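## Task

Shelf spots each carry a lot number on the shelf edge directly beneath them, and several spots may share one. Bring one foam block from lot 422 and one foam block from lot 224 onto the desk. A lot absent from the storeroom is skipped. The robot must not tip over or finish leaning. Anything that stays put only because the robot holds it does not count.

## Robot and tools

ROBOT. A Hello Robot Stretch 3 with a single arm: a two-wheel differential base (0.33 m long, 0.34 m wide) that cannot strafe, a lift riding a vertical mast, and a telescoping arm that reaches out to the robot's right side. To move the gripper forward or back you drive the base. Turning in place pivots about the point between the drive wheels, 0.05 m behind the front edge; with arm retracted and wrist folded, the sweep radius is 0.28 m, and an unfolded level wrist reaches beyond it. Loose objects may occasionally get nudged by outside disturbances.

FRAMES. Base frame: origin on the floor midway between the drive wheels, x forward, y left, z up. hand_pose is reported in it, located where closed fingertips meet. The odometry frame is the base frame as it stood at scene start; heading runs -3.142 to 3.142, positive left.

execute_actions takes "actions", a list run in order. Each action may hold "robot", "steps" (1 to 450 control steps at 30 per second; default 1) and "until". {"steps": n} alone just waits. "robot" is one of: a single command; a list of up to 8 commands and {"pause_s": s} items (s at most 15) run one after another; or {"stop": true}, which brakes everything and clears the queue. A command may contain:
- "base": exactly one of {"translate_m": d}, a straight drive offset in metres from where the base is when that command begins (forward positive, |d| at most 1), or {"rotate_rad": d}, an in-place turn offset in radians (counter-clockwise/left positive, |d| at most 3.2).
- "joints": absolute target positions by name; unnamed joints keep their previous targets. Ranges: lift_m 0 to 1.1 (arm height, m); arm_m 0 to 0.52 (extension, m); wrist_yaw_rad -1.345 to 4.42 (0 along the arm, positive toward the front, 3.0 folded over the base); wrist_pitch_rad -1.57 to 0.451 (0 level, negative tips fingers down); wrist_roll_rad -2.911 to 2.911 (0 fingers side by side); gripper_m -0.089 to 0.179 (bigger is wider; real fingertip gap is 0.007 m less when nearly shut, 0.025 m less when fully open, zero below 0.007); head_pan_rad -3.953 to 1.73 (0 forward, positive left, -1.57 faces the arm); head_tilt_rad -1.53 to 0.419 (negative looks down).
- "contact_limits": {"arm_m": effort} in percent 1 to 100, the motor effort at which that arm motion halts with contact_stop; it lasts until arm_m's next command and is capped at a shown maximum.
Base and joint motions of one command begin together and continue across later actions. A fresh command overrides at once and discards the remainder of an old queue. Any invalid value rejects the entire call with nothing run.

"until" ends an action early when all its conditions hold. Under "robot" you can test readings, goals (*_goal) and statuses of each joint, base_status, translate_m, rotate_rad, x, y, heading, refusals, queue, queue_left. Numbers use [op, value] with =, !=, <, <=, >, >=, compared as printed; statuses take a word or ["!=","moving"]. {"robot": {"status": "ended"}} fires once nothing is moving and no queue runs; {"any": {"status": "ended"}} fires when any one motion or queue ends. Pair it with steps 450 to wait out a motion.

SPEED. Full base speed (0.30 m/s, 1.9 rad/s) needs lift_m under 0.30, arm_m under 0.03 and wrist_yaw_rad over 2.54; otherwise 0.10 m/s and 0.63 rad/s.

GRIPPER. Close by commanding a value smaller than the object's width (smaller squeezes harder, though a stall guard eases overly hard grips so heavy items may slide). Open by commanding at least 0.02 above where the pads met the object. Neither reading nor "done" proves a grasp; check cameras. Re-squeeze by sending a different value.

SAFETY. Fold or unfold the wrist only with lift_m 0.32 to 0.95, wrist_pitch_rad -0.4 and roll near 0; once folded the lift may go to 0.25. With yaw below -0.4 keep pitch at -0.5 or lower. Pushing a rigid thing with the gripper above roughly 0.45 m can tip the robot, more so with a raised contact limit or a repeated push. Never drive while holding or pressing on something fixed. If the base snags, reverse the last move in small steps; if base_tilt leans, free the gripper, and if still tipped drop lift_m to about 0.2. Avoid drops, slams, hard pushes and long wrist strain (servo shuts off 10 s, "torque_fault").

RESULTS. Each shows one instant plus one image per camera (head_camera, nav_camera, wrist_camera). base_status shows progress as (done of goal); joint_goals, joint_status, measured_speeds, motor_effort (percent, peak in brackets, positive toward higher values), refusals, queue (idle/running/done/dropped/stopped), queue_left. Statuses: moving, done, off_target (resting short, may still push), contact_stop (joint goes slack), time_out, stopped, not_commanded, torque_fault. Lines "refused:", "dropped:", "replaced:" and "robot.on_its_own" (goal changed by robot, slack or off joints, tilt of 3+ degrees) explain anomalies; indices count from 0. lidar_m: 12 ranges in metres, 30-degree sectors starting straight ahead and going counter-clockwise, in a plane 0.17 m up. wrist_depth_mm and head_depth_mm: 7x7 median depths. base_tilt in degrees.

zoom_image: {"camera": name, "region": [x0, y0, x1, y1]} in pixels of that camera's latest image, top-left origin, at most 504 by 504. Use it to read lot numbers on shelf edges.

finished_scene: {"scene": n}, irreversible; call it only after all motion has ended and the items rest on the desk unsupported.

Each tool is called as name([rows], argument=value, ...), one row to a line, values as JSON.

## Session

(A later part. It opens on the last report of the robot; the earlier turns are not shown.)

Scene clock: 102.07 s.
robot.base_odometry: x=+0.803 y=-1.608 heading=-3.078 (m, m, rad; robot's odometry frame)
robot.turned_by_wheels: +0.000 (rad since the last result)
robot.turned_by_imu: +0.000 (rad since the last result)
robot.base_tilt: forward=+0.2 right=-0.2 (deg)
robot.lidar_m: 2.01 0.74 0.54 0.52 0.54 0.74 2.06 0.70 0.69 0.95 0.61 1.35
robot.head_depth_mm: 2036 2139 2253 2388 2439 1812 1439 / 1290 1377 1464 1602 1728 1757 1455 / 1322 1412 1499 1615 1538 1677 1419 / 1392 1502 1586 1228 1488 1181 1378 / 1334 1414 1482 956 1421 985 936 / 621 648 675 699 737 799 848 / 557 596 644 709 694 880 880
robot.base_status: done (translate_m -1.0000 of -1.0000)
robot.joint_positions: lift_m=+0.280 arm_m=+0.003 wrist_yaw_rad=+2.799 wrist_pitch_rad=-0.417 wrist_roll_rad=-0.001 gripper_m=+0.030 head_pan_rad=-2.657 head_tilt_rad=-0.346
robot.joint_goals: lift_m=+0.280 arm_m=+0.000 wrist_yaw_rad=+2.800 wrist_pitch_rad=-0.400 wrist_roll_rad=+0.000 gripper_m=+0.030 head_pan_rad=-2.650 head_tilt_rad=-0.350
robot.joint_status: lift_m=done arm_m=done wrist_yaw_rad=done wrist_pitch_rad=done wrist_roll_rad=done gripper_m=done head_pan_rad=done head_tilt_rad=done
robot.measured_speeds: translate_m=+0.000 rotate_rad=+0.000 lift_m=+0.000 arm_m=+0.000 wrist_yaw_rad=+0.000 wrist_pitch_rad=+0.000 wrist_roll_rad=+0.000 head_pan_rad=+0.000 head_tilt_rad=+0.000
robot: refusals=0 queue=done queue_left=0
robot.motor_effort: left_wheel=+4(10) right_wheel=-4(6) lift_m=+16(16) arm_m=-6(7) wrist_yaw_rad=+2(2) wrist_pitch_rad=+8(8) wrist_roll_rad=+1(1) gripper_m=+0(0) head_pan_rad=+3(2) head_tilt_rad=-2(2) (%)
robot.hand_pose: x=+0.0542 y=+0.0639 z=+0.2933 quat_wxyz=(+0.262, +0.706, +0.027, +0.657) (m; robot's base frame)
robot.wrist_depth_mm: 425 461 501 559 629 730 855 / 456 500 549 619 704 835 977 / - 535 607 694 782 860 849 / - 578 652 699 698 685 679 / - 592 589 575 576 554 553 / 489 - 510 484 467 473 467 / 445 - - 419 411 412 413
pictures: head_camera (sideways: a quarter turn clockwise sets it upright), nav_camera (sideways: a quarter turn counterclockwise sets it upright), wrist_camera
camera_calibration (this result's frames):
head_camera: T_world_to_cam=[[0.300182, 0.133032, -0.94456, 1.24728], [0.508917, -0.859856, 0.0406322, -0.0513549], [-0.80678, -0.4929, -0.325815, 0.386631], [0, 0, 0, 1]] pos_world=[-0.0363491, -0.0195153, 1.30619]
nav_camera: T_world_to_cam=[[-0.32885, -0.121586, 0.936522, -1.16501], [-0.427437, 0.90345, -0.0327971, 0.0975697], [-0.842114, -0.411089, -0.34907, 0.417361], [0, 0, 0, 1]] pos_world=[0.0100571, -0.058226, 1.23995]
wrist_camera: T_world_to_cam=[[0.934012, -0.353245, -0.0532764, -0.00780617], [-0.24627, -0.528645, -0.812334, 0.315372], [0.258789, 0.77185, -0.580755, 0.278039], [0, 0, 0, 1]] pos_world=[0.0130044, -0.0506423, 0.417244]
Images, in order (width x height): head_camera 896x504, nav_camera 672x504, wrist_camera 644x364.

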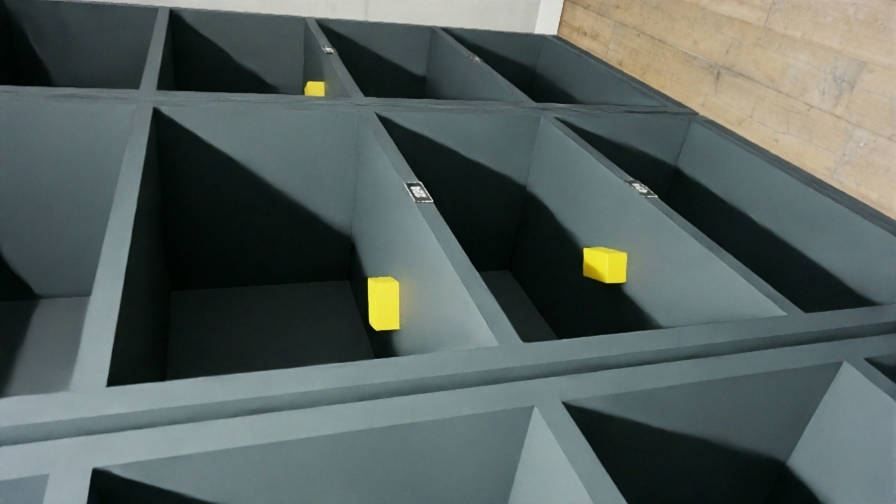

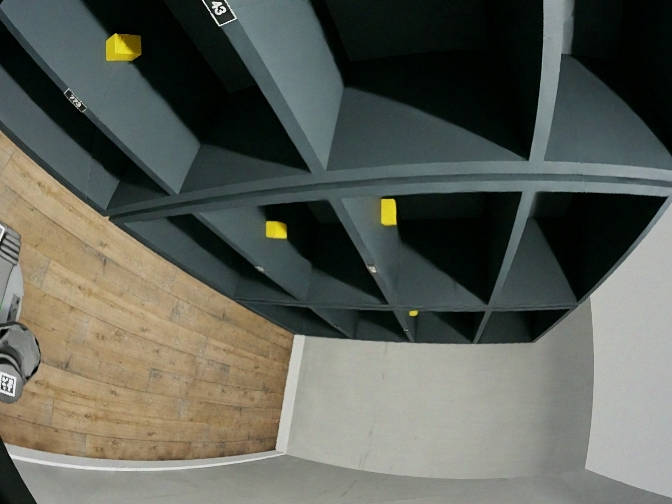

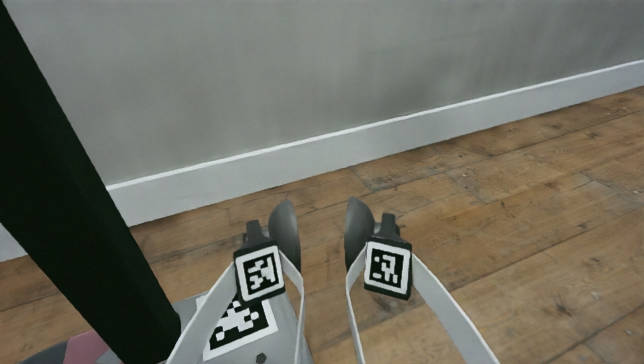

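execute_actions([
  {"robot": {"base": {"translate_m": -1.0}}, "steps": 200, "until": {"robot": {"translate_m": ["<", -0.1]}}},
  {"robot": {"base": {"translate_m": -1.0}, "joints": {"head_pan_rad": -1.45, "head_tilt_rad": -0.45}}, "steps": 200, "until": {"robot": {"translate_m": ["<", -0.15]}}},
  {"robot": {"joints": {"lift_m": 1.075}}, "steps": 200, "until": {"robot": {"lift_m": [">", 0.34]}}},
  {"robot": {"joints": {"wrist_yaw_rad": 0.4}}, "steps": 200, "until": {"robot": {"wrist_yaw_rad": ["<", 1.6]}}},
  {"robot": {"joints": {"gripper_m": 0.15}}, "steps": 300, "until": {"robot": {"base_status": ["!=", "moving"]}}},
])

execute_actions([
  {"steps": 200, "until": {"robot": {"lift_m": [">", 1.05]}}},
  {"robot": {"joints": {"arm_m": 0.25}}, "steps": 300, "until": {"robot": {"status": "ended"}}},
])

Scene clock: 113.77 s.
robot.base_odometry: x=+1.904 y=-1.538 heading=-3.078 (m, m, rad; robot's odometry frame)
robot.turned_by_wheels: +0.000 (rad since the last result)
robot.turned_by_imu: +0.002 (rad since the last result)
robot.base_tilt: forward=+0.1 right=-0.1 (deg)
robot.lidar_m: 2.01 0.74 0.54 0.52 0.55 0.74 1.30 1.35 0.58 0.95 0.75 0.73
robot.head_depth_mm: 753 810 877 - - - - / 765 824 896 - - - - / 777 836 910 819 - - 777 / 789 852 925 738 589 892 795 / 801 866 944 740 574 957 805 / 816 882 962 749 602 992 830 / 830 899 967 762 973 984 858
robot.base_status: done (translate_m -1.0000 of -1.0000)
robot.joint_positions: lift_m=+1.055 arm_m=+0.003 wrist_yaw_rad=+0.402 wrist_pitch_rad=-0.417 wrist_roll_rad=-0.001 gripper_m=+0.150 head_pan_rad=-1.457 head_tilt_rad=-0.444
robot.joint_goals: lift_m=+1.075 arm_m=+0.000 wrist_yaw_rad=+0.400 wrist_pitch_rad=-0.400 wrist_roll_rad=+0.000 gripper_m=+0.150 head_pan_rad=-1.450 head_tilt_rad=-0.450
robot.joint_status: lift_m=moving arm_m=done wrist_yaw_rad=moving wrist_pitch_rad=done wrist_roll_rad=done gripper_m=done head_pan_rad=done head_tilt_rad=done
robot.measured_speeds: translate_m=+0.000 rotate_rad=+0.000 lift_m=+0.093 arm_m=+0.000 wrist_yaw_rad=+0.000 wrist_pitch_rad=+0.000 wrist_roll_rad=+0.000 head_pan_rad=+0.000 head_tilt_rad=+0.000
robot: refusals=0 queue=done queue_left=0
robot.motor_effort: left_wheel=+4(8) right_wheel=-4(12) lift_m=+25(25) arm_m=-6(6) wrist_yaw_rad=-2(4) wrist_pitch_rad=+8(8) wrist_roll_rad=+1(1) gripper_m=+0(94) head_pan_rad=+3(36) head_tilt_rad=-3(14) (%)
robot.hand_pose: x=+0.0663 y=-0.3544 z=+1.0677 quat_wxyz=(+0.708, +0.281, -0.648, -0.005) (m; robot's base frame)
robot.wrist_depth_mm: 438 558 735 705 634 578 531 / 446 562 632 597 537 567 539 / 466 453 443 429 418 407 400 / 544 570 381 348 327 321 317 / 929 613 890 903 845 283 271 / - - 772 766 762 718 527 / - - 721 661 661 651 563
pictures: head_camera (sideways: a quarter turn clockwise sets it upright), nav_camera (sideways: a quarter turn counterclockwise sets it upright), wrist_camera
camera_calibration (this result's frames):
head_camera: T_world_to_cam=[[-0.0254416, 0.41816, -0.908017, 1.20157], [0.98634, 0.158369, 0.0452962, -0.0603337], [0.162743, -0.894462, -0.416477, 0.498701], [0, 0, 0, 1]] pos_world=[0.00891927, -0.0468255, 1.30148]
nav_camera: T_world_to_cam=[[0.00428129, -0.439853, 0.89806, -1.11685], [-0.997291, -0.0678278, -0.0284664, 0.0954038], [0.0734344, -0.895505, -0.438951, 0.528741], [0, 0, 0, 1]] pos_world=[0.0610991, -0.0112879, 1.23781]
wrist_camera: T_world_to_cam=[[-0.926309, -0.37298, -0.0532775, -0.00924632], [-0.177015, 0.555661, -0.812346, 1.10599], [0.332593, -0.743053, -0.580736, 0.505651], [0, 0, 0, 1]] pos_world=[0.0190355, -0.242278, 1.1916]
Images, in order (width x height): head_camera 896x504, nav_camera 672x504, wrist_camera 644x364.

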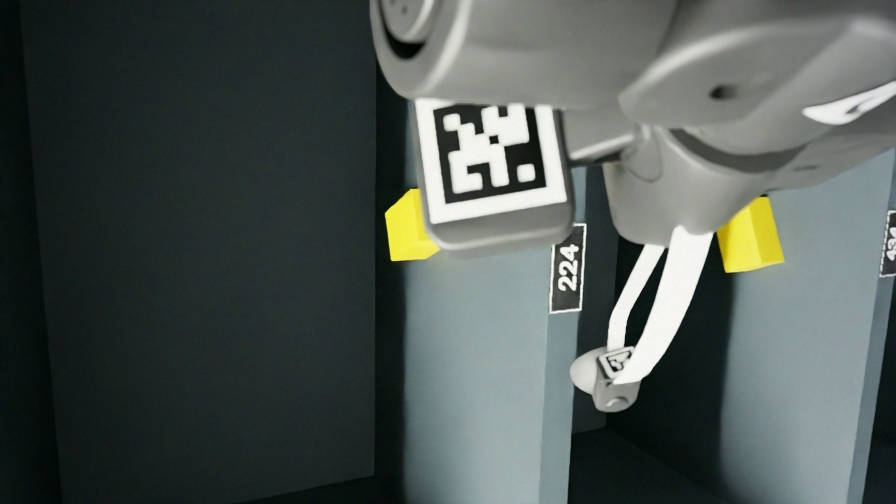

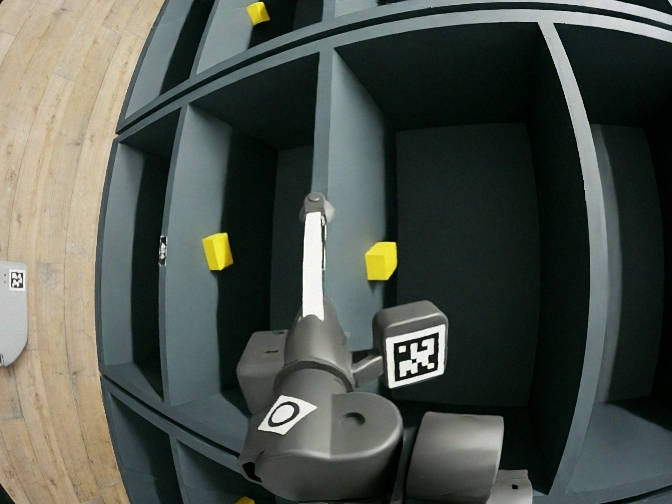

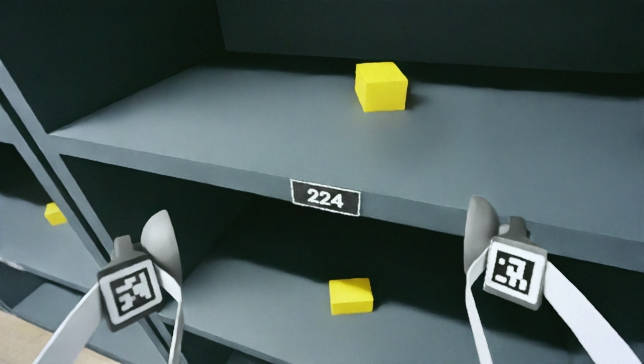

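Scene clock: 116.70 s.
robot.base_odometry: x=+1.904 y=-1.538 heading=-3.078 (m, m, rad; robot's odometry frame)
robot.turned_by_wheels: +0.000 (rad since the last result)
robot.turned_by_imu: +0.000 (rad since the last result)
robot.base_tilt: forward=+0.1 right=-0.2 (deg)
robot.lidar_m: 2.02 0.74 0.54 0.52 0.54 0.74 1.30 1.34 0.58 0.95 0.75 0.73
robot.head_depth_mm: 752 - - 682 546 958 783 / 764 809 - 636 575 965 787 / 774 836 921 681 581 973 792 / 789 854 928 692 588 978 798 / 803 866 945 739 595 987 806 / 815 883 962 751 1155 995 829 / 828 898 970 761 978 984 854
robot.base_status: done (translate_m -1.0000 of -1.0000)
robot.joint_positions: lift_m=+1.075 arm_m=+0.250 wrist_yaw_rad=+0.401 wrist_pitch_rad=-0.416 wrist_roll_rad=-0.001 gripper_m=+0.150 head_pan_rad=-1.457 head_tilt_rad=-0.444
robot.joint_goals: lift_m=+1.075 arm_m=+0.250 wrist_yaw_rad=+0.400 wrist_pitch_rad=-0.400 wrist_roll_rad=+0.000 gripper_m=+0.150 head_pan_rad=-1.450 head_tilt_rad=-0.450
robot.joint_status: lift_m=done arm_m=done wrist_yaw_rad=done wrist_pitch_rad=done wrist_roll_rad=done gripper_m=done head_pan_rad=done head_tilt_rad=done
robot.measured_speeds: translate_m=+0.000 rotate_rad=+0.000 lift_m=+0.000 arm_m=+0.000 wrist_yaw_rad=+0.000 wrist_pitch_rad=+0.000 wrist_roll_rad=+0.000 head_pan_rad=+0.000 head_tilt_rad=+0.000
robot: refusals=0 queue=done queue_left=0
robot.motor_effort: left_wheel=+4(4) right_wheel=-4(4) lift_m=+26(24) arm_m=+7(7) wrist_yaw_rad=-1(4) wrist_pitch_rad=+8(8) wrist_roll_rad=+1(1) gripper_m=+0(1) head_pan_rad=+2(3) head_tilt_rad=-3(3) (%)
robot.hand_pose: x=+0.0661 y=-0.6014 z=+1.0877 quat_wxyz=(+0.708, +0.281, -0.648, -0.006) (m; robot's base frame)
robot.wrist_depth_mm: 440 528 488 445 408 373 344 / 451 563 555 488 442 405 371 / 454 494 484 476 452 423 396 / 388 381 375 304 355 352 346 / 313 320 304 288 294 299 283 / 262 - 256 254 250 235 244 / 230 223 221 218 217 214 211
pictures: head_camera (sideways: a quarter turn clockwise sets it upright), nav_camera (sideways: a quarter turn counterclockwise sets it upright), wrist_camera
camera_calibration (this result's frames):
head_camera: T_world_to_cam=[[-0.0255326, 0.418435, -0.907888, 1.2014], [0.98632, 0.158495, 0.0453102, -0.0603519], [0.162855, -0.894311, -0.416757, 0.499065], [0, 0, 0, 1]] pos_world=[0.0089259, -0.0468249, 1.30146]
nav_camera: T_world_to_cam=[[0.00437511, -0.440127, 0.897925, -1.11667], [-0.997282, -0.0679604, -0.0284523, 0.0953853], [0.073546, -0.89536, -0.439228, 0.529102], [0, 0, 0, 1]] pos_world=[0.0610984, -0.0112605, 1.2378]
wrist_camera: T_world_to_cam=[[-0.926716, -0.371967, -0.0532788, -0.0998774], [-0.17638, 0.555794, -0.812393, 1.25953], [0.331796, -0.74346, -0.580671, 0.333535], [0, 0, 0, 1]] pos_world=[0.0189317, -0.48922, 1.21159]
Images, in order (width x height): head_camera 896x504, nav_camera 672x504, wrist_camera 644x364.

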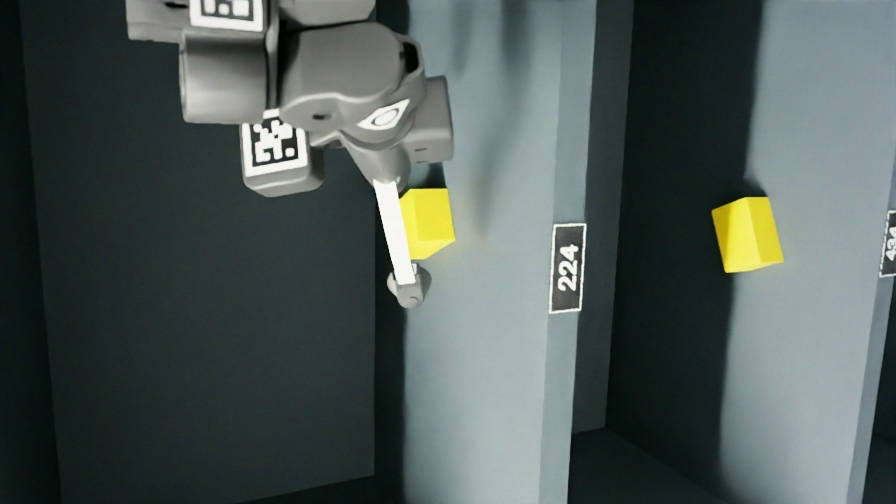

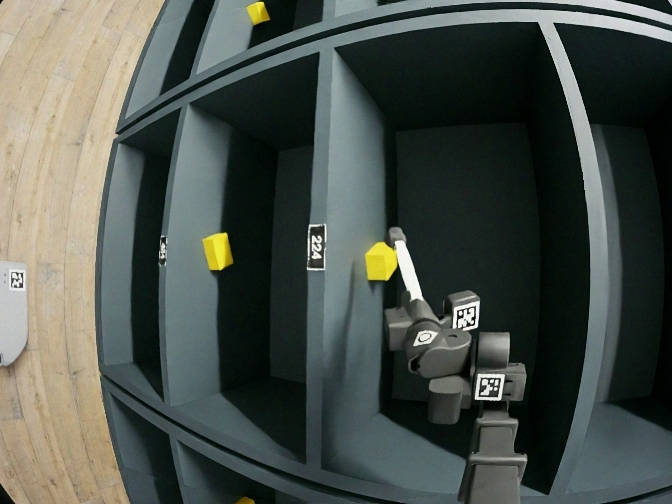

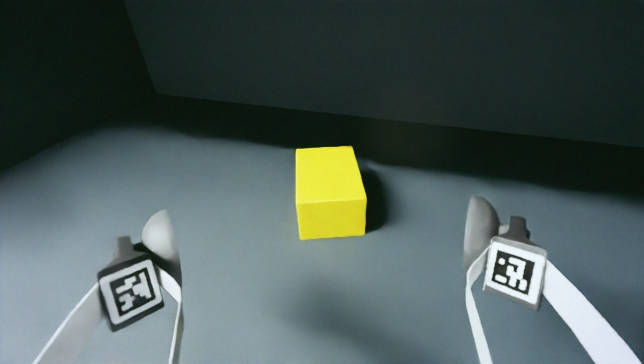

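zoom_image(camera="wrist_camera", region=[270, 130, 410, 250])

Region (270, 130, 410, 250) of wrist_camera's 644x364 image, scaled by 3.600; it fills the top 432 rows of this view, and the rest is white.

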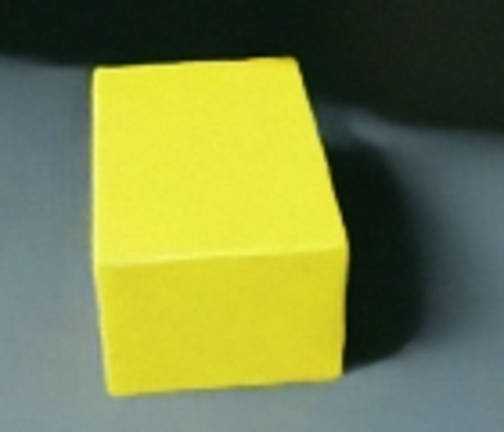

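execute_actions([
  {"robot": {"joints": {"arm_m": 0.377, "lift_m": 1.012, "gripper_m": 0.17}}, "steps": 100, "until": {"robot": {"arm_m": [">", 0.265]}}},
  {"robot": {"base": {"translate_m": 0.046}}, "steps": 150, "until": {"robot": {"status": "ended"}}},
])

Scene clock: 120.53 s.
robot.base_odometry: x=+1.858 y=-1.541 heading=-3.078 (m, m, rad; robot's odometry frame)
robot.turned_by_wheels: +0.000 (rad since the last result)
robot.turned_by_imu: +0.000 (rad since the last result)
robot.base_tilt: forward=+0.1 right=-0.1 (deg)
robot.lidar_m: 2.02 0.74 0.54 0.52 0.54 0.74 1.35 1.34 0.61 0.95 0.69 0.70
robot.head_depth_mm: 752 804 - 666 545 957 782 / 764 824 - 635 575 964 787 / 776 838 909 682 581 973 794 / 789 855 927 692 588 982 797 / 802 867 944 740 596 989 803 / 816 882 963 751 1124 999 829 / 826 891 946 761 890 937 854
robot.base_status: done (translate_m +0.0460 of +0.0460)
robot.joint_positions: lift_m=+1.012 arm_m=+0.377 wrist_yaw_rad=+0.400 wrist_pitch_rad=-0.416 wrist_roll_rad=-0.001 gripper_m=+0.170 head_pan_rad=-1.457 head_tilt_rad=-0.444
robot.joint_goals: lift_m=+1.012 arm_m=+0.377 wrist_yaw_rad=+0.400 wrist_pitch_rad=-0.400 wrist_roll_rad=+0.000 gripper_m=+0.170 head_pan_rad=-1.450 head_tilt_rad=-0.450
robot.joint_status: lift_m=done arm_m=done wrist_yaw_rad=done wrist_pitch_rad=done wrist_roll_rad=done gripper_m=done head_pan_rad=done head_tilt_rad=done
robot.measured_speeds: translate_m=+0.000 rotate_rad=+0.000 lift_m=+0.000 arm_m=+0.000 wrist_yaw_rad=+0.000 wrist_pitch_rad=+0.000 wrist_roll_rad=+0.000 head_pan_rad=+0.000 head_tilt_rad=+0.000
robot: refusals=0 queue=done queue_left=0
robot.motor_effort: left_wheel=+4(9) right_wheel=-4(7) lift_m=+16(26) arm_m=+7(10) wrist_yaw_rad=-1(1) wrist_pitch_rad=+8(8) wrist_roll_rad=+1(1) gripper_m=+0(82) head_pan_rad=+3(3) head_tilt_rad=-3(3) (%)
robot.hand_pose: x=+0.0661 y=-0.7284 z=+1.0254 quat_wxyz=(+0.708, +0.281, -0.648, -0.006) (m; robot's base frame)
robot.wrist_depth_mm: 398 393 352 318 290 268 248 / 410 433 392 348 318 290 267 / 360 353 341 332 323 304 284 / 275 269 261 183 253 249 244 / 222 226 214 149 201 212 203 / 191 180 181 126 133 172 173 / - 158 157 135 146 152 150
pictures: head_camera (sideways: a quarter turn clockwise sets it upright), nav_camera (sideways: a quarter turn counterclockwise sets it upright), wrist_camera
camera_calibration (this result's frames):
head_camera: T_world_to_cam=[[-0.025534, 0.418446, -0.907883, 1.2014], [0.98632, 0.158495, 0.0453108, -0.0603526], [0.162855, -0.894305, -0.416769, 0.49908], [0, 0, 0, 1]] pos_world=[0.0089259, -0.0468249, 1.30146]
nav_camera: T_world_to_cam=[[0.00437645, -0.440139, 0.897919, -1.11667], [-0.997282, -0.0679602, -0.0284517, 0.0953846], [0.0735455, -0.895354, -0.43924, 0.529116], [0, 0, 0, 1]] pos_world=[0.0610983, -0.0112597, 1.2378]
wrist_camera: T_world_to_cam=[[-0.926749, -0.371885, -0.0532803, -0.150394], [-0.176305, 0.555756, -0.812436, 1.27952], [0.331743, -0.74353, -0.580611, 0.202821], [0, 0, 0, 1]] pos_world=[0.0189229, -0.616224, 1.14927]
Images, in order (width x height): head_camera 896x504, nav_camera 672x504, wrist_camera 644x364.

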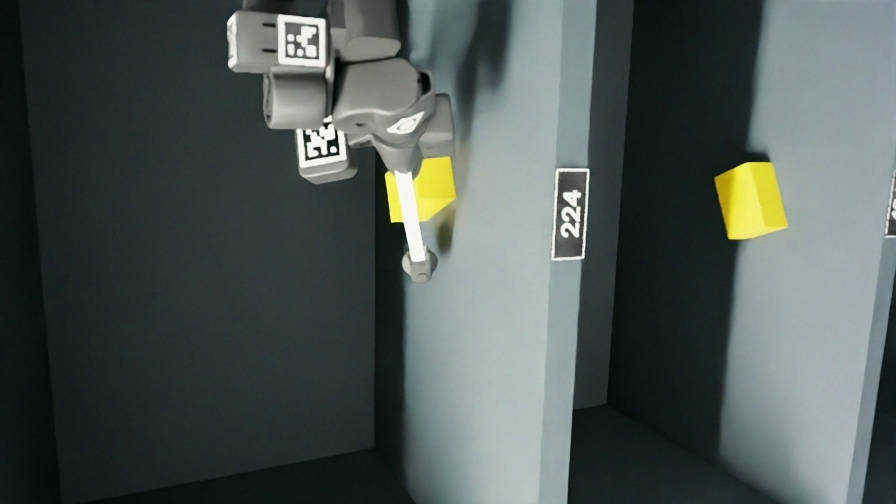

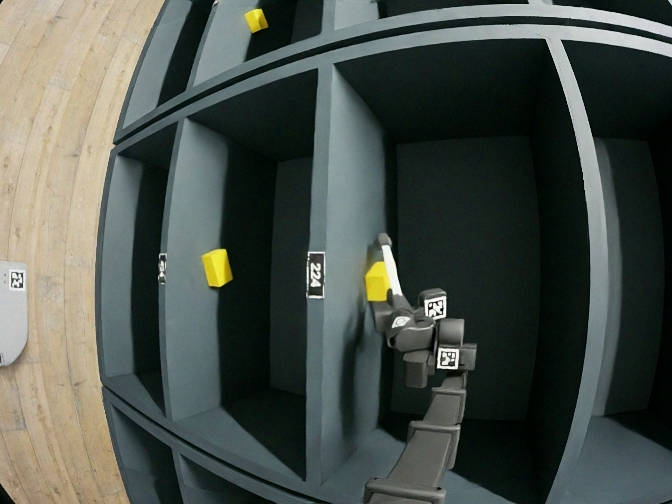

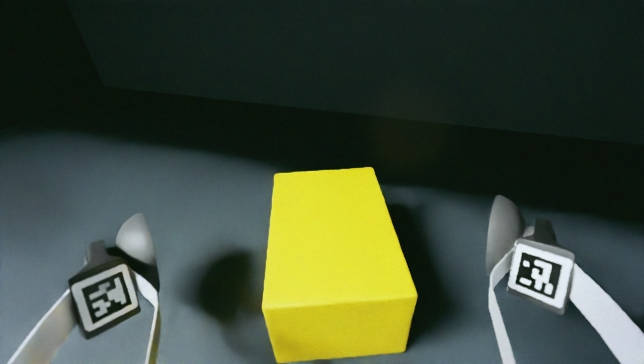

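execute_actions([
  {"robot": {"joints": {"gripper_m": 0.02, "wrist_yaw_rad": 0.378}}, "steps": 90, "until": {"robot": {"status": "ended"}}},
  {"steps": 6},
  {"robot": {"joints": {"lift_m": 1.04}}, "steps": 100, "until": {"robot": {"lift_m": [">", 1.03]}}},
  {"robot": {"joints": {"arm_m": 0.0}}, "steps": 100, "until": {"robot": {"arm_m": ["<", 0.3]}}},
])

Scene clock: 124.57 s.
robot.base_odometry: x=+1.858 y=-1.541 heading=-3.078 (m, m, rad; robot's odometry frame)
robot.turned_by_wheels: +0.000 (rad since the last result)
robot.turned_by_imu: +0.000 (rad since the last result)
robot.base_tilt: forward=+0.2 right=-0.2 (deg)
robot.lidar_m: 2.02 0.74 0.54 0.52 0.54 0.74 1.35 1.35 0.61 0.95 0.69 0.70
robot.head_depth_mm: 755 797 - 663 545 958 781 / 765 823 - 635 575 963 789 / 777 836 919 621 581 975 791 / 789 853 927 692 587 980 797 / 803 868 944 741 596 989 802 / 817 886 965 749 1119 997 828 / 825 890 946 762 890 937 857
robot.base_status: done (translate_m +0.0460 of +0.0460)
robot.joint_positions: lift_m=+1.040 arm_m=+0.298 wrist_yaw_rad=+0.378 wrist_pitch_rad=-0.417 wrist_roll_rad=-0.001 gripper_m=+0.021 head_pan_rad=-1.457 head_tilt_rad=-0.444
robot.joint_goals: lift_m=+1.040 arm_m=+0.000 wrist_yaw_rad=+0.378 wrist_pitch_rad=-0.400 wrist_roll_rad=+0.000 gripper_m=+0.020 head_pan_rad=-1.450 head_tilt_rad=-0.450
robot.joint_status: lift_m=moving arm_m=moving wrist_yaw_rad=done wrist_pitch_rad=done wrist_roll_rad=done gripper_m=done head_pan_rad=done head_tilt_rad=done
robot.measured_speeds: translate_m=+0.000 rotate_rad=+0.000 lift_m=+0.000 arm_m=-0.140 wrist_yaw_rad=+0.000 wrist_pitch_rad=+0.000 wrist_roll_rad=+0.000 head_pan_rad=+0.000 head_tilt_rad=+0.000
robot: refusals=0 queue=running queue_left=0
robot.motor_effort: left_wheel=+3(4) right_wheel=-4(4) lift_m=+26(29) arm_m=-7(8) wrist_yaw_rad=+1(4) wrist_pitch_rad=+9(8) wrist_roll_rad=+1(1) gripper_m=-19(100) head_pan_rad=+2(3) head_tilt_rad=-4(2) (%)
robot.hand_pose: x=+0.0614 y=-0.6522 z=+1.0526 quat_wxyz=(+0.708, +0.274, -0.651, -0.014) (m; robot's base frame)
robot.wrist_depth_mm: 403 463 430 392 356 334 311 / 420 501 475 427 395 360 333 / 399 417 405 391 379 371 349 / 327 318 311 177 299 293 288 / 262 259 255 149 232 242 238 / 219 218 130 128 133 206 202 / 190 187 180 132 176 179 176
pictures: head_camera (sideways: a quarter turn clockwise sets it upright), nav_camera (sideways: a quarter turn counterclockwise sets it upright), wrist_camera
camera_calibration (this result's frames):
head_camera: T_world_to_cam=[[-0.025564, 0.418446, -0.907882, 1.2014], [0.986308, 0.158565, 0.0453109, -0.0603527], [0.162918, -0.894293, -0.416771, 0.499082], [0, 0, 0, 1]] pos_world=[0.00892923, -0.0468247, 1.30146]
nav_camera: T_world_to_cam=[[0.004408, -0.44014, 0.897918, -1.11667], [-0.997277, -0.0680311, -0.0284516, 0.0953844], [0.0736091, -0.895348, -0.439242, 0.529118], [0, 0, 0, 1]] pos_world=[0.0610991, -0.0112556, 1.2378]
wrist_camera: T_world_to_cam=[[-0.934855, -0.351009, -0.0532755, -0.110814], [-0.163887, 0.559772, -0.812278, 1.26016], [0.314939, -0.750632, -0.580832, 0.273507], [0, 0, 0, 1]] pos_world=[0.0167906, -0.538995, 1.17656]
Images, in order (width x height): head_camera 896x504, nav_camera 672x504, wrist_camera 644x364.

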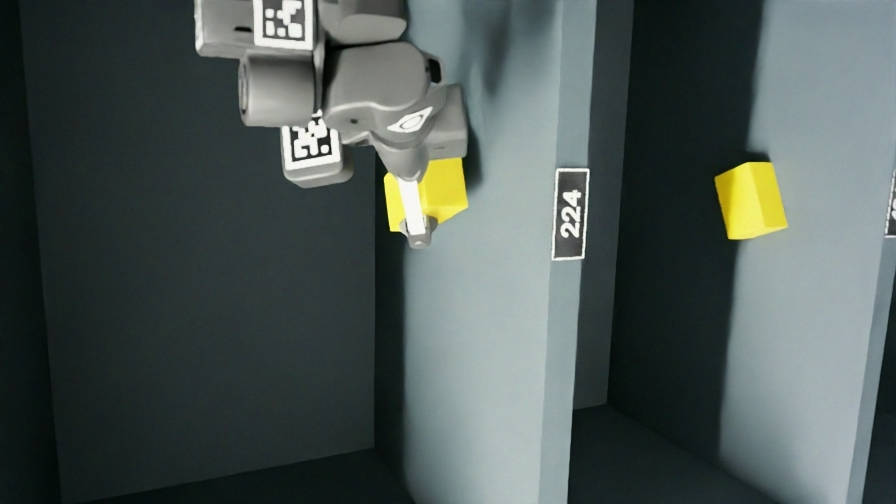

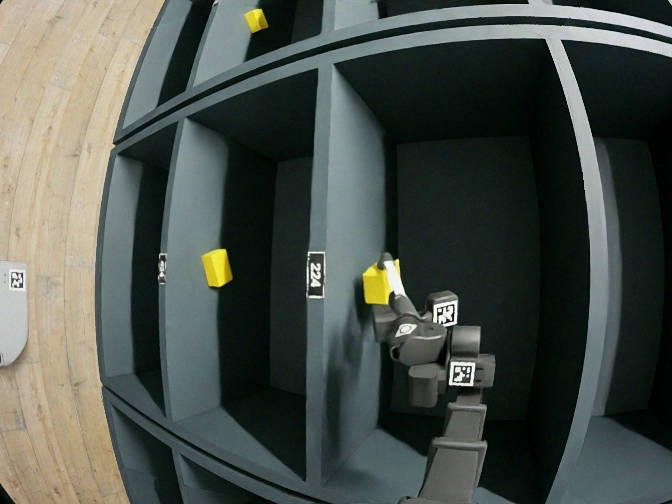

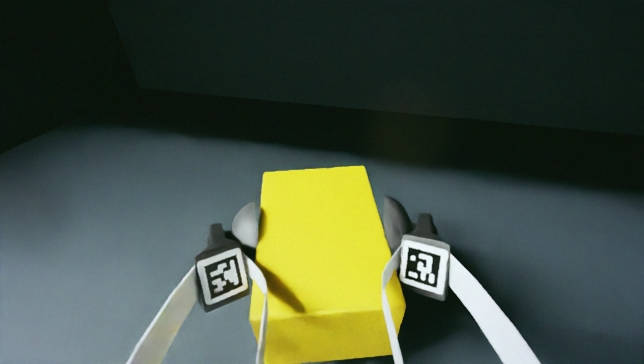

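Held. Retract, lower and stow while driving out of the aisle.

execute_actions([
  {"steps": 100, "until": {"robot": {"arm_m": ["<", 0.06]}}},
  {"robot": {"base": {"translate_m": 1.0}, "joints": {"lift_m": 0.28, "head_pan_rad": -0.06, "head_tilt_rad": -0.7}}, "steps": 100, "until": {"robot": {"lift_m": ["<", 0.92]}}},
  {"robot": {"joints": {"wrist_yaw_rad": 2.7}}, "steps": 300, "until": {"robot": {"lift_m": ["<", 0.295]}}},
  {"robot": {"base": {"translate_m": 1.0}}, "steps": 200, "until": {"robot": {"x": ["<", 0.6]}}},
  {"robot": {"base": {"translate_m": 1.0}}, "steps": 200, "until": {"robot": {"x": ["<", 0.06]}}},
  {"robot": {"base": {"translate_m": 1.0}}, "steps": 200, "until": {"robot": {"status": "ended"}}},
])

Scene clock: 141.90 s.
robot.base_odometry: x=-0.939 y=-1.720 heading=-3.078 (m, m, rad; robot's odometry frame)
robot.turned_by_wheels: +0.000 (rad since the last result)
robot.turned_by_imu: +0.002 (rad since the last result)
robot.base_tilt: forward=+0.2 right=-0.2 (deg)
robot.lidar_m: 0.60 0.63 0.54 0.52 0.54 0.74 2.06 1.35 0.65 2.35 0.86 0.63
robot.head_depth_mm: 488 549 625 730 873 1086 1159 / 487 547 622 727 870 1077 1168 / 485 545 621 723 863 1071 1177 / 483 542 619 721 859 1067 1184 / 483 541 618 717 855 1063 1188 / 480 539 614 713 851 1053 1190 / 479 538 612 710 846 1045 1192
robot.base_status: done (translate_m +1.0000 of +1.0000)
robot.joint_positions: lift_m=+0.280 arm_m=+0.003 wrist_yaw_rad=+2.699 wrist_pitch_rad=-0.418 wrist_roll_rad=-0.001 gripper_m=+0.021 head_pan_rad=-0.067 head_tilt_rad=-0.692
robot.joint_goals: lift_m=+0.280 arm_m=+0.000 wrist_yaw_rad=+2.700 wrist_pitch_rad=-0.400 wrist_roll_rad=+0.000 gripper_m=+0.020 head_pan_rad=-0.060 head_tilt_rad=-0.700
robot.joint_status: lift_m=done arm_m=done wrist_yaw_rad=done wrist_pitch_rad=done wrist_roll_rad=done gripper_m=done head_pan_rad=done head_tilt_rad=done
robot.measured_speeds: translate_m=+0.000 rotate_rad=+0.000 lift_m=+0.000 arm_m=+0.000 wrist_yaw_rad=+0.000 wrist_pitch_rad=+0.000 wrist_roll_rad=+0.000 head_pan_rad=+0.000 head_tilt_rad=+0.000
robot: refusals=0 queue=done queue_left=0
robot.motor_effort: left_wheel=+4(13) right_wheel=-4(11) lift_m=+16(25) arm_m=-6(8) wrist_yaw_rad=+2(5) wrist_pitch_rad=+9(9) wrist_roll_rad=+0(1) gripper_m=-19(20) head_pan_rad=+3(37) head_tilt_rad=-4(24) (%)
robot.hand_pose: x=+0.0749 y=+0.0551 z=+0.2930 quat_wxyz=(+0.295, +0.706, -0.008, +0.643) (m; robot's base frame)
robot.wrist_depth_mm: 415 458 515 592 666 560 453 / 440 494 565 649 745 602 469 / 471 532 608 713 778 632 494 / 515 571 650 178 690 633 512 / 548 570 592 149 525 558 515 / - 507 129 128 133 471 469 / - - - 132 404 411 407
pictures: head_camera (sideways: a quarter turn clockwise sets it upright), nav_camera (sideways: a quarter turn counterclockwise sets it upright), wrist_camera
camera_calibration (this result's frames):
head_camera: T_world_to_cam=[[-0.625513, 0.0641398, -0.777572, 1.03514], [0.0338587, 0.997908, 0.0550771, -0.067241], [0.779478, 0.00812386, -0.626376, 0.768036], [0, 0, 0, 1]] pos_world=[0.0511006, -0.00553238, 1.28968]
nav_camera: T_world_to_cam=[[0.640029, -0.0886497, 0.763219, -0.944912], [-0.11799, -0.99288, -0.0163795, 0.0742969], [0.759237, -0.0795692, -0.645932, 0.793848], [0, 0, 0, 1]] pos_world=[0.010819, 0.0531676, 1.23516]
wrist_camera: T_world_to_cam=[[0.89393, -0.445033, -0.0532442, -0.0222173], [-0.298459, -0.502422, -0.811477, 0.317778], [0.334383, 0.741294, -0.581954, 0.275628], [0, 0, 0, 1]] pos_world=[0.0225392, -0.0545498, 0.41709]
Images, in order (width x height): head_camera 896x504, nav_camera 672x504, wrist_camera 644x364.

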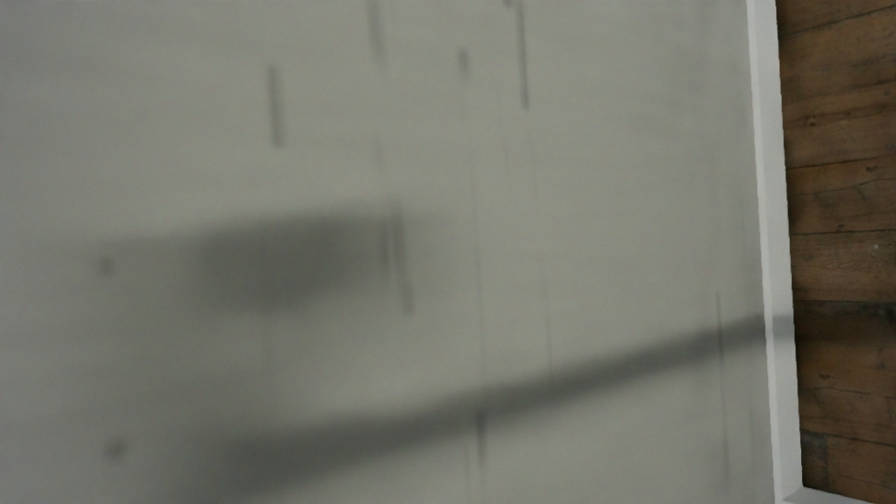

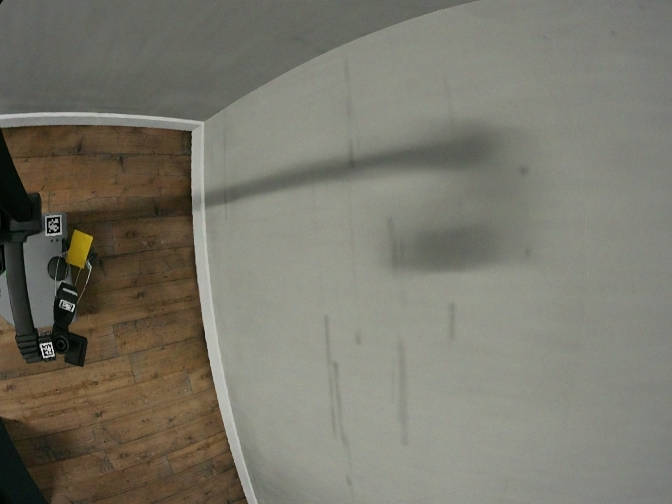

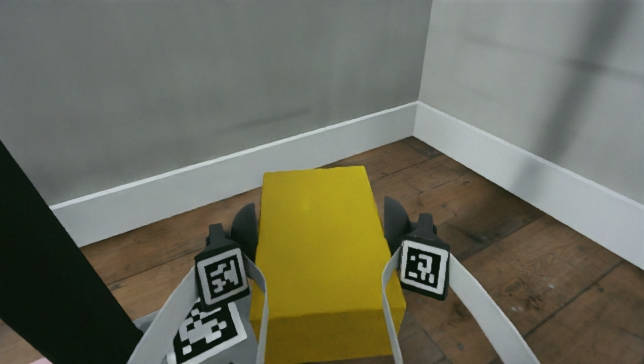

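execute_actions([
  {"robot": {"base": {"rotate_rad": -1.617}, "joints": {"head_pan_rad": -0.5, "head_tilt_rad": -0.6}}, "steps": 150, "until": {"robot": {"base_status": ["!=", "moving"]}}},
  {"robot": {"base": {"translate_m": 1.0}}, "steps": 200, "until": {"robot": {"y": [">", -1.1]}}},
  {"robot": {"base": {"translate_m": 1.0}}, "steps": 200, "until": {"robot": {"y": [">", -0.5]}}},
  {"robot": {"base": {"translate_m": 1.0}}, "steps": 200, "until": {"robot": {"y": [">", -0.05]}}},
  {"robot": {"base": {"translate_m": 1.0}}, "steps": 200, "until": {"robot": {"y": [">", 0.3]}}},
  {"robot": {"joints": {"lift_m": 0.78}}, "steps": 2},
])

execute_actions([
  {"robot": {"joints": {"head_pan_rad": -1.3, "head_tilt_rad": -0.8}}, "steps": 100, "until": {"robot": {"lift_m": [">", 0.34]}}},
  {"robot": {"joints": {"wrist_yaw_rad": 1.2}}, "steps": 200, "until": {"robot": {"lift_m": [">", 0.77]}}},
  {"robot": {"joints": {"wrist_yaw_rad": 0.1, "arm_m": 0.15}}, "steps": 200, "until": {"robot": {"status": "ended"}}},
])

Scene clock: 153.17 s.
robot.base_odometry: x=-0.975 y=+0.322 heading=+1.589 (m, m, rad; robot's odometry frame)
robot.turned_by_wheels: -1.617 (rad since the last result)
robot.turned_by_imu: -1.650 (rad since the last result)
robot.base_tilt: forward=-0.2 right=-0.5 (deg)
robot.lidar_m: 1.20 1.07 0.76 0.72 0.73 0.96 1.54 1.15 1.49 3.58 1.20 1.00
robot.head_depth_mm: 1361 1526 1380 987 1637 1421 1209 / 1277 1425 1401 1043 1398 1413 1216 / 1207 1334 1409 1675 1735 1449 1225 / 1142 1257 1365 1585 1716 1459 1230 / 1085 1184 1314 1473 1637 1469 1237 / 1032 1128 1243 1369 1545 1476 1245 / 986 1067 1175 1294 1447 1486 1250
robot.base_status: moving (translate_m +0.3629 of +1.0000)
robot.joint_positions: lift_m=+0.280 arm_m=+0.003 wrist_yaw_rad=+2.699 wrist_pitch_rad=-0.418 wrist_roll_rad=-0.001 gripper_m=+0.021 head_pan_rad=-0.493 head_tilt_rad=-0.605
robot.joint_goals: lift_m=+0.780 arm_m=+0.000 wrist_yaw_rad=+2.700 wrist_pitch_rad=-0.400 wrist_roll_rad=+0.000 gripper_m=+0.020 head_pan_rad=-0.500 head_tilt_rad=-0.600
robot.joint_status: lift_m=moving arm_m=done wrist_yaw_rad=done wrist_pitch_rad=done wrist_roll_rad=done gripper_m=done head_pan_rad=done head_tilt_rad=done
robot.measured_speeds: translate_m=+0.294 rotate_rad=+0.000 lift_m=+0.000 arm_m=+0.000 wrist_yaw_rad=+0.000 wrist_pitch_rad=+0.000 wrist_roll_rad=+0.000 head_pan_rad=+0.000 head_tilt_rad=+0.000
robot: refusals=0 queue=running queue_left=0
robot.motor_effort: left_wheel=+7(14) right_wheel=-1(12) lift_m=+25(22) arm_m=-6(6) wrist_yaw_rad=+1(2) wrist_pitch_rad=+9(9) wrist_roll_rad=+0(1) gripper_m=-20(19) head_pan_rad=-4(29) head_tilt_rad=+3(14) (%)
robot.hand_pose: x=+0.0749 y=+0.0551 z=+0.2930 quat_wxyz=(+0.295, +0.706, -0.008, +0.643) (m; robot's base frame)
robot.wrist_depth_mm: 551 625 701 836 980 - 901 / 592 676 770 912 - - 940 / 626 705 839 896 880 867 835 / 665 709 711 178 691 674 662 / 616 595 595 149 532 552 553 / - 506 129 128 133 474 465 / - - - 132 410 409 406
pictures: head_camera (sideways: a quarter turn clockwise sets it upright), nav_camera (sideways: a quarter turn counterclockwise sets it upright), wrist_camera
camera_calibration (this result's frames):
head_camera: T_world_to_cam=[[-0.481723, 0.283948, -0.829045, 1.10136], [0.439156, 0.896904, 0.0520151, -0.0657329], [0.758344, -0.339023, -0.556757, 0.677594], [0, 0, 0, 1]] pos_world=[0.0455686, -0.0240532, 1.29375]
nav_camera: T_world_to_cam=[[0.485853, -0.312826, 0.816141, -1.01296], [-0.51636, -0.85612, -0.0207574, 0.0824286], [0.705208, -0.411338, -0.577479, 0.705129], [0, 0, 0, 1]] pos_world=[0.0374497, 0.0437354, 1.23563]
wrist_camera: T_world_to_cam=[[0.89394, -0.445013, -0.0532472, -0.0222206], [-0.298449, -0.502428, -0.811476, 0.317774], [0.334364, 0.741302, -0.581954, 0.275646], [0, 0, 0, 1]] pos_world=[0.0225371, -0.0545669, 0.417096]
Images, in order (width x height): head_camera 896x504, nav_camera 672x504, wrist_camera 644x364.

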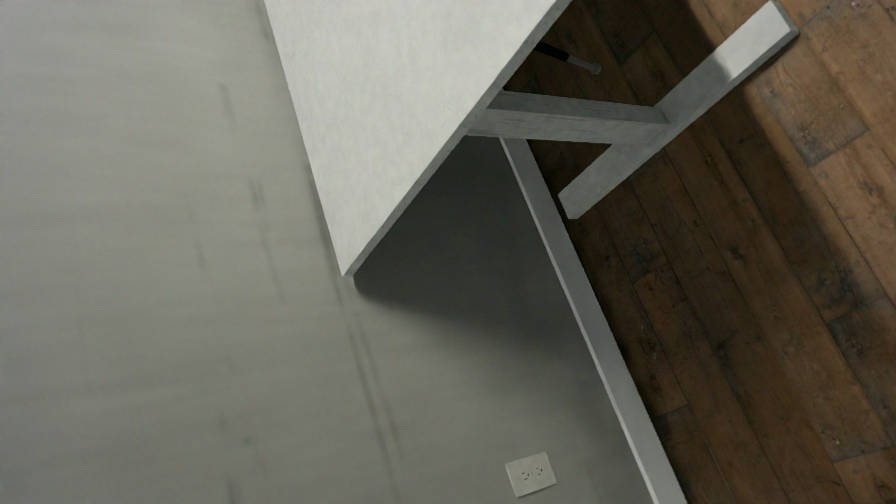

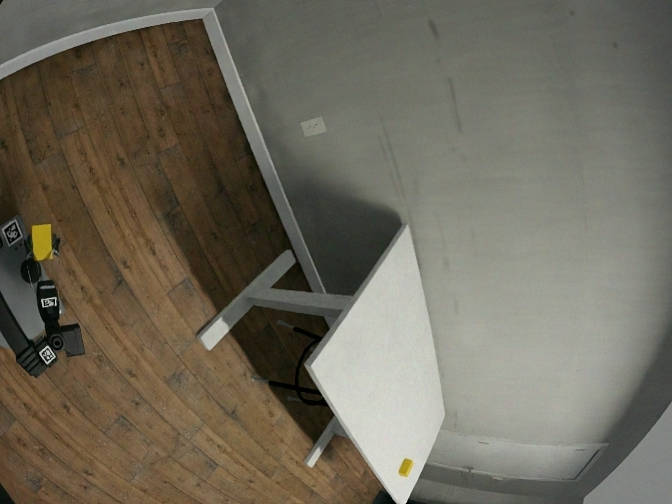

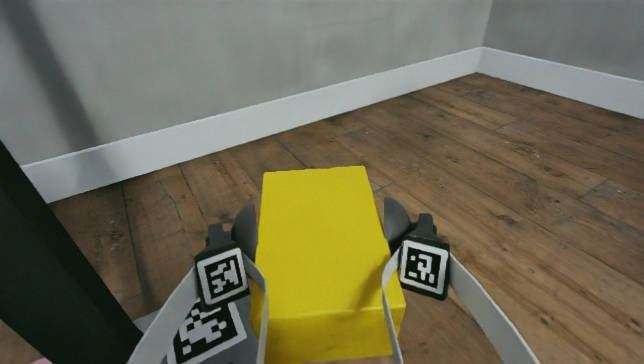

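Scene clock: 160.10 s.
robot.base_odometry: x=-0.987 y=+0.959 heading=+1.589 (m, m, rad; robot's odometry frame)
robot.turned_by_wheels: +0.000 (rad since the last result)
robot.turned_by_imu: +0.001 (rad since the last result)
robot.base_tilt: forward=+0.1 right=-0.2 (deg)
robot.lidar_m: 0.56 0.57 0.75 0.75 0.77 1.01 1.77 1.79 2.35 0.64 0.65 0.59
robot.head_depth_mm: 3141 1279 967 803 - 1246 1126 / 3369 1294 981 808 1471 1271 1127 / 2359 1315 991 795 1186 1295 1138 / 1759 1338 1002 824 1493 1306 1145 / 1351 1325 1013 835 1533 1312 1150 / 1069 1130 1027 868 1349 1300 1156 / 882 921 955 904 1070 1132 1123
robot.base_status: done (translate_m +1.0000 of +1.0000)
robot.joint_positions: lift_m=+0.780 arm_m=+0.150 wrist_yaw_rad=+0.102 wrist_pitch_rad=-0.418 wrist_roll_rad=-0.001 gripper_m=+0.021 head_pan_rad=-1.293 head_tilt_rad=-0.790
robot.joint_goals: lift_m=+0.780 arm_m=+0.150 wrist_yaw_rad=+0.100 wrist_pitch_rad=-0.400 wrist_roll_rad=+0.000 gripper_m=+0.020 head_pan_rad=-1.300 head_tilt_rad=-0.800
robot.joint_status: lift_m=done arm_m=done wrist_yaw_rad=done wrist_pitch_rad=done wrist_roll_rad=done gripper_m=done head_pan_rad=done head_tilt_rad=done
robot.measured_speeds: translate_m=+0.000 rotate_rad=+0.000 lift_m=+0.000 arm_m=+0.000 wrist_yaw_rad=+0.000 wrist_pitch_rad=+0.000 wrist_roll_rad=+0.000 head_pan_rad=+0.000 head_tilt_rad=+0.000
robot: refusals=0 queue=done queue_left=0
robot.motor_effort: left_wheel=+4(8) right_wheel=-4(10) lift_m=+26(28) arm_m=+7(8) wrist_yaw_rad=-2(4) wrist_pitch_rad=+9(9) wrist_roll_rad=+1(1) gripper_m=-19(19) head_pan_rad=-4(40) head_tilt_rad=-5(23) (%)
robot.hand_pose: x=+0.0012 y=-0.5178 z=+0.7923 quat_wxyz=(+0.699, +0.182, -0.683, -0.112) (m; robot's base frame)
robot.wrist_depth_mm: 717 937 - 984 - - - / 631 623 600 579 577 - - / 446 434 427 415 404 - - / 344 334 330 178 318 314 - / 278 275 269 149 245 258 - / 232 230 131 128 133 218 218 / 632 812 225 131 897 878 881
pictures: head_camera (sideways: a quarter turn clockwise sets it upright), nav_camera (sideways: a quarter turn counterclockwise sets it upright), wrist_camera
camera_calibration (this result's frames):
head_camera: T_world_to_cam=[[-0.170915, 0.680533, -0.712505, 0.947557], [0.952202, 0.299906, 0.0580349, -0.0766864], [0.253179, -0.668529, -0.699263, 0.866052], [0, 0, 0, 1]] pos_world=[0.0157065, -0.0428634, 1.28519]
nav_camera: T_world_to_cam=[[0.152345, -0.701053, 0.696646, -0.855173], [-0.974743, -0.223042, -0.0112936, 0.0729002], [0.163299, -0.67733, -0.717326, 0.890344], [0, 0, 0, 1]] pos_world=[0.0559477, 0.0197951, 1.23524]
wrist_camera: T_world_to_cam=[[-0.995176, -0.082396, -0.0532527, 0.00540226], [-0.00495998, 0.584365, -0.811476, 0.975534], [0.0979814, -0.807297, -0.581955, 0.213957], [0, 0, 0, 1]] pos_world=[-0.010749, -0.396895, 0.916423]
Images, in order (width x height): head_camera 896x504, nav_camera 672x504, wrist_camera 644x364.

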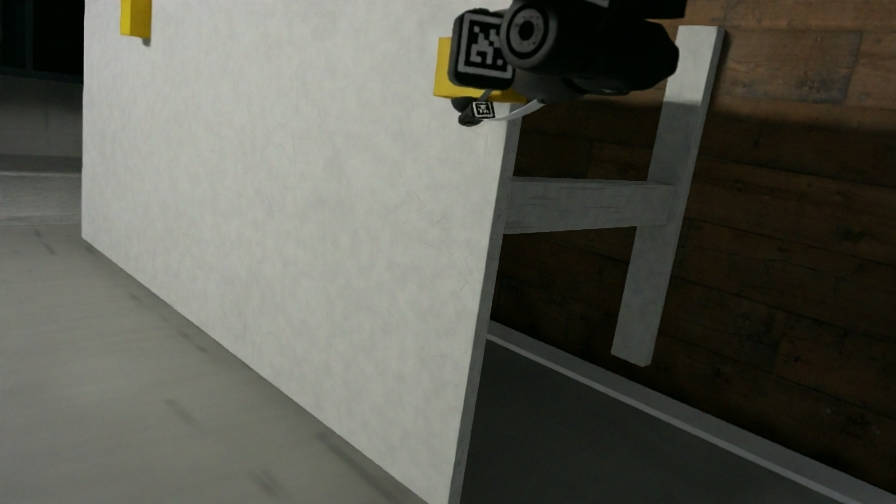

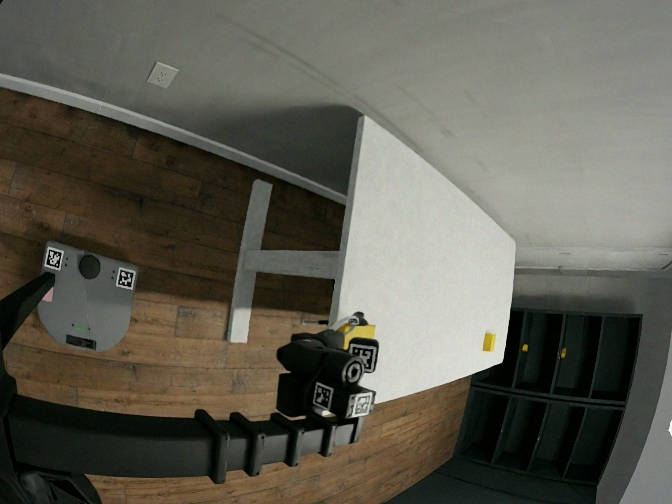

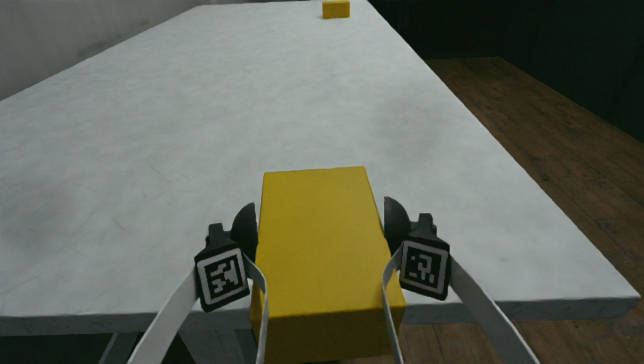

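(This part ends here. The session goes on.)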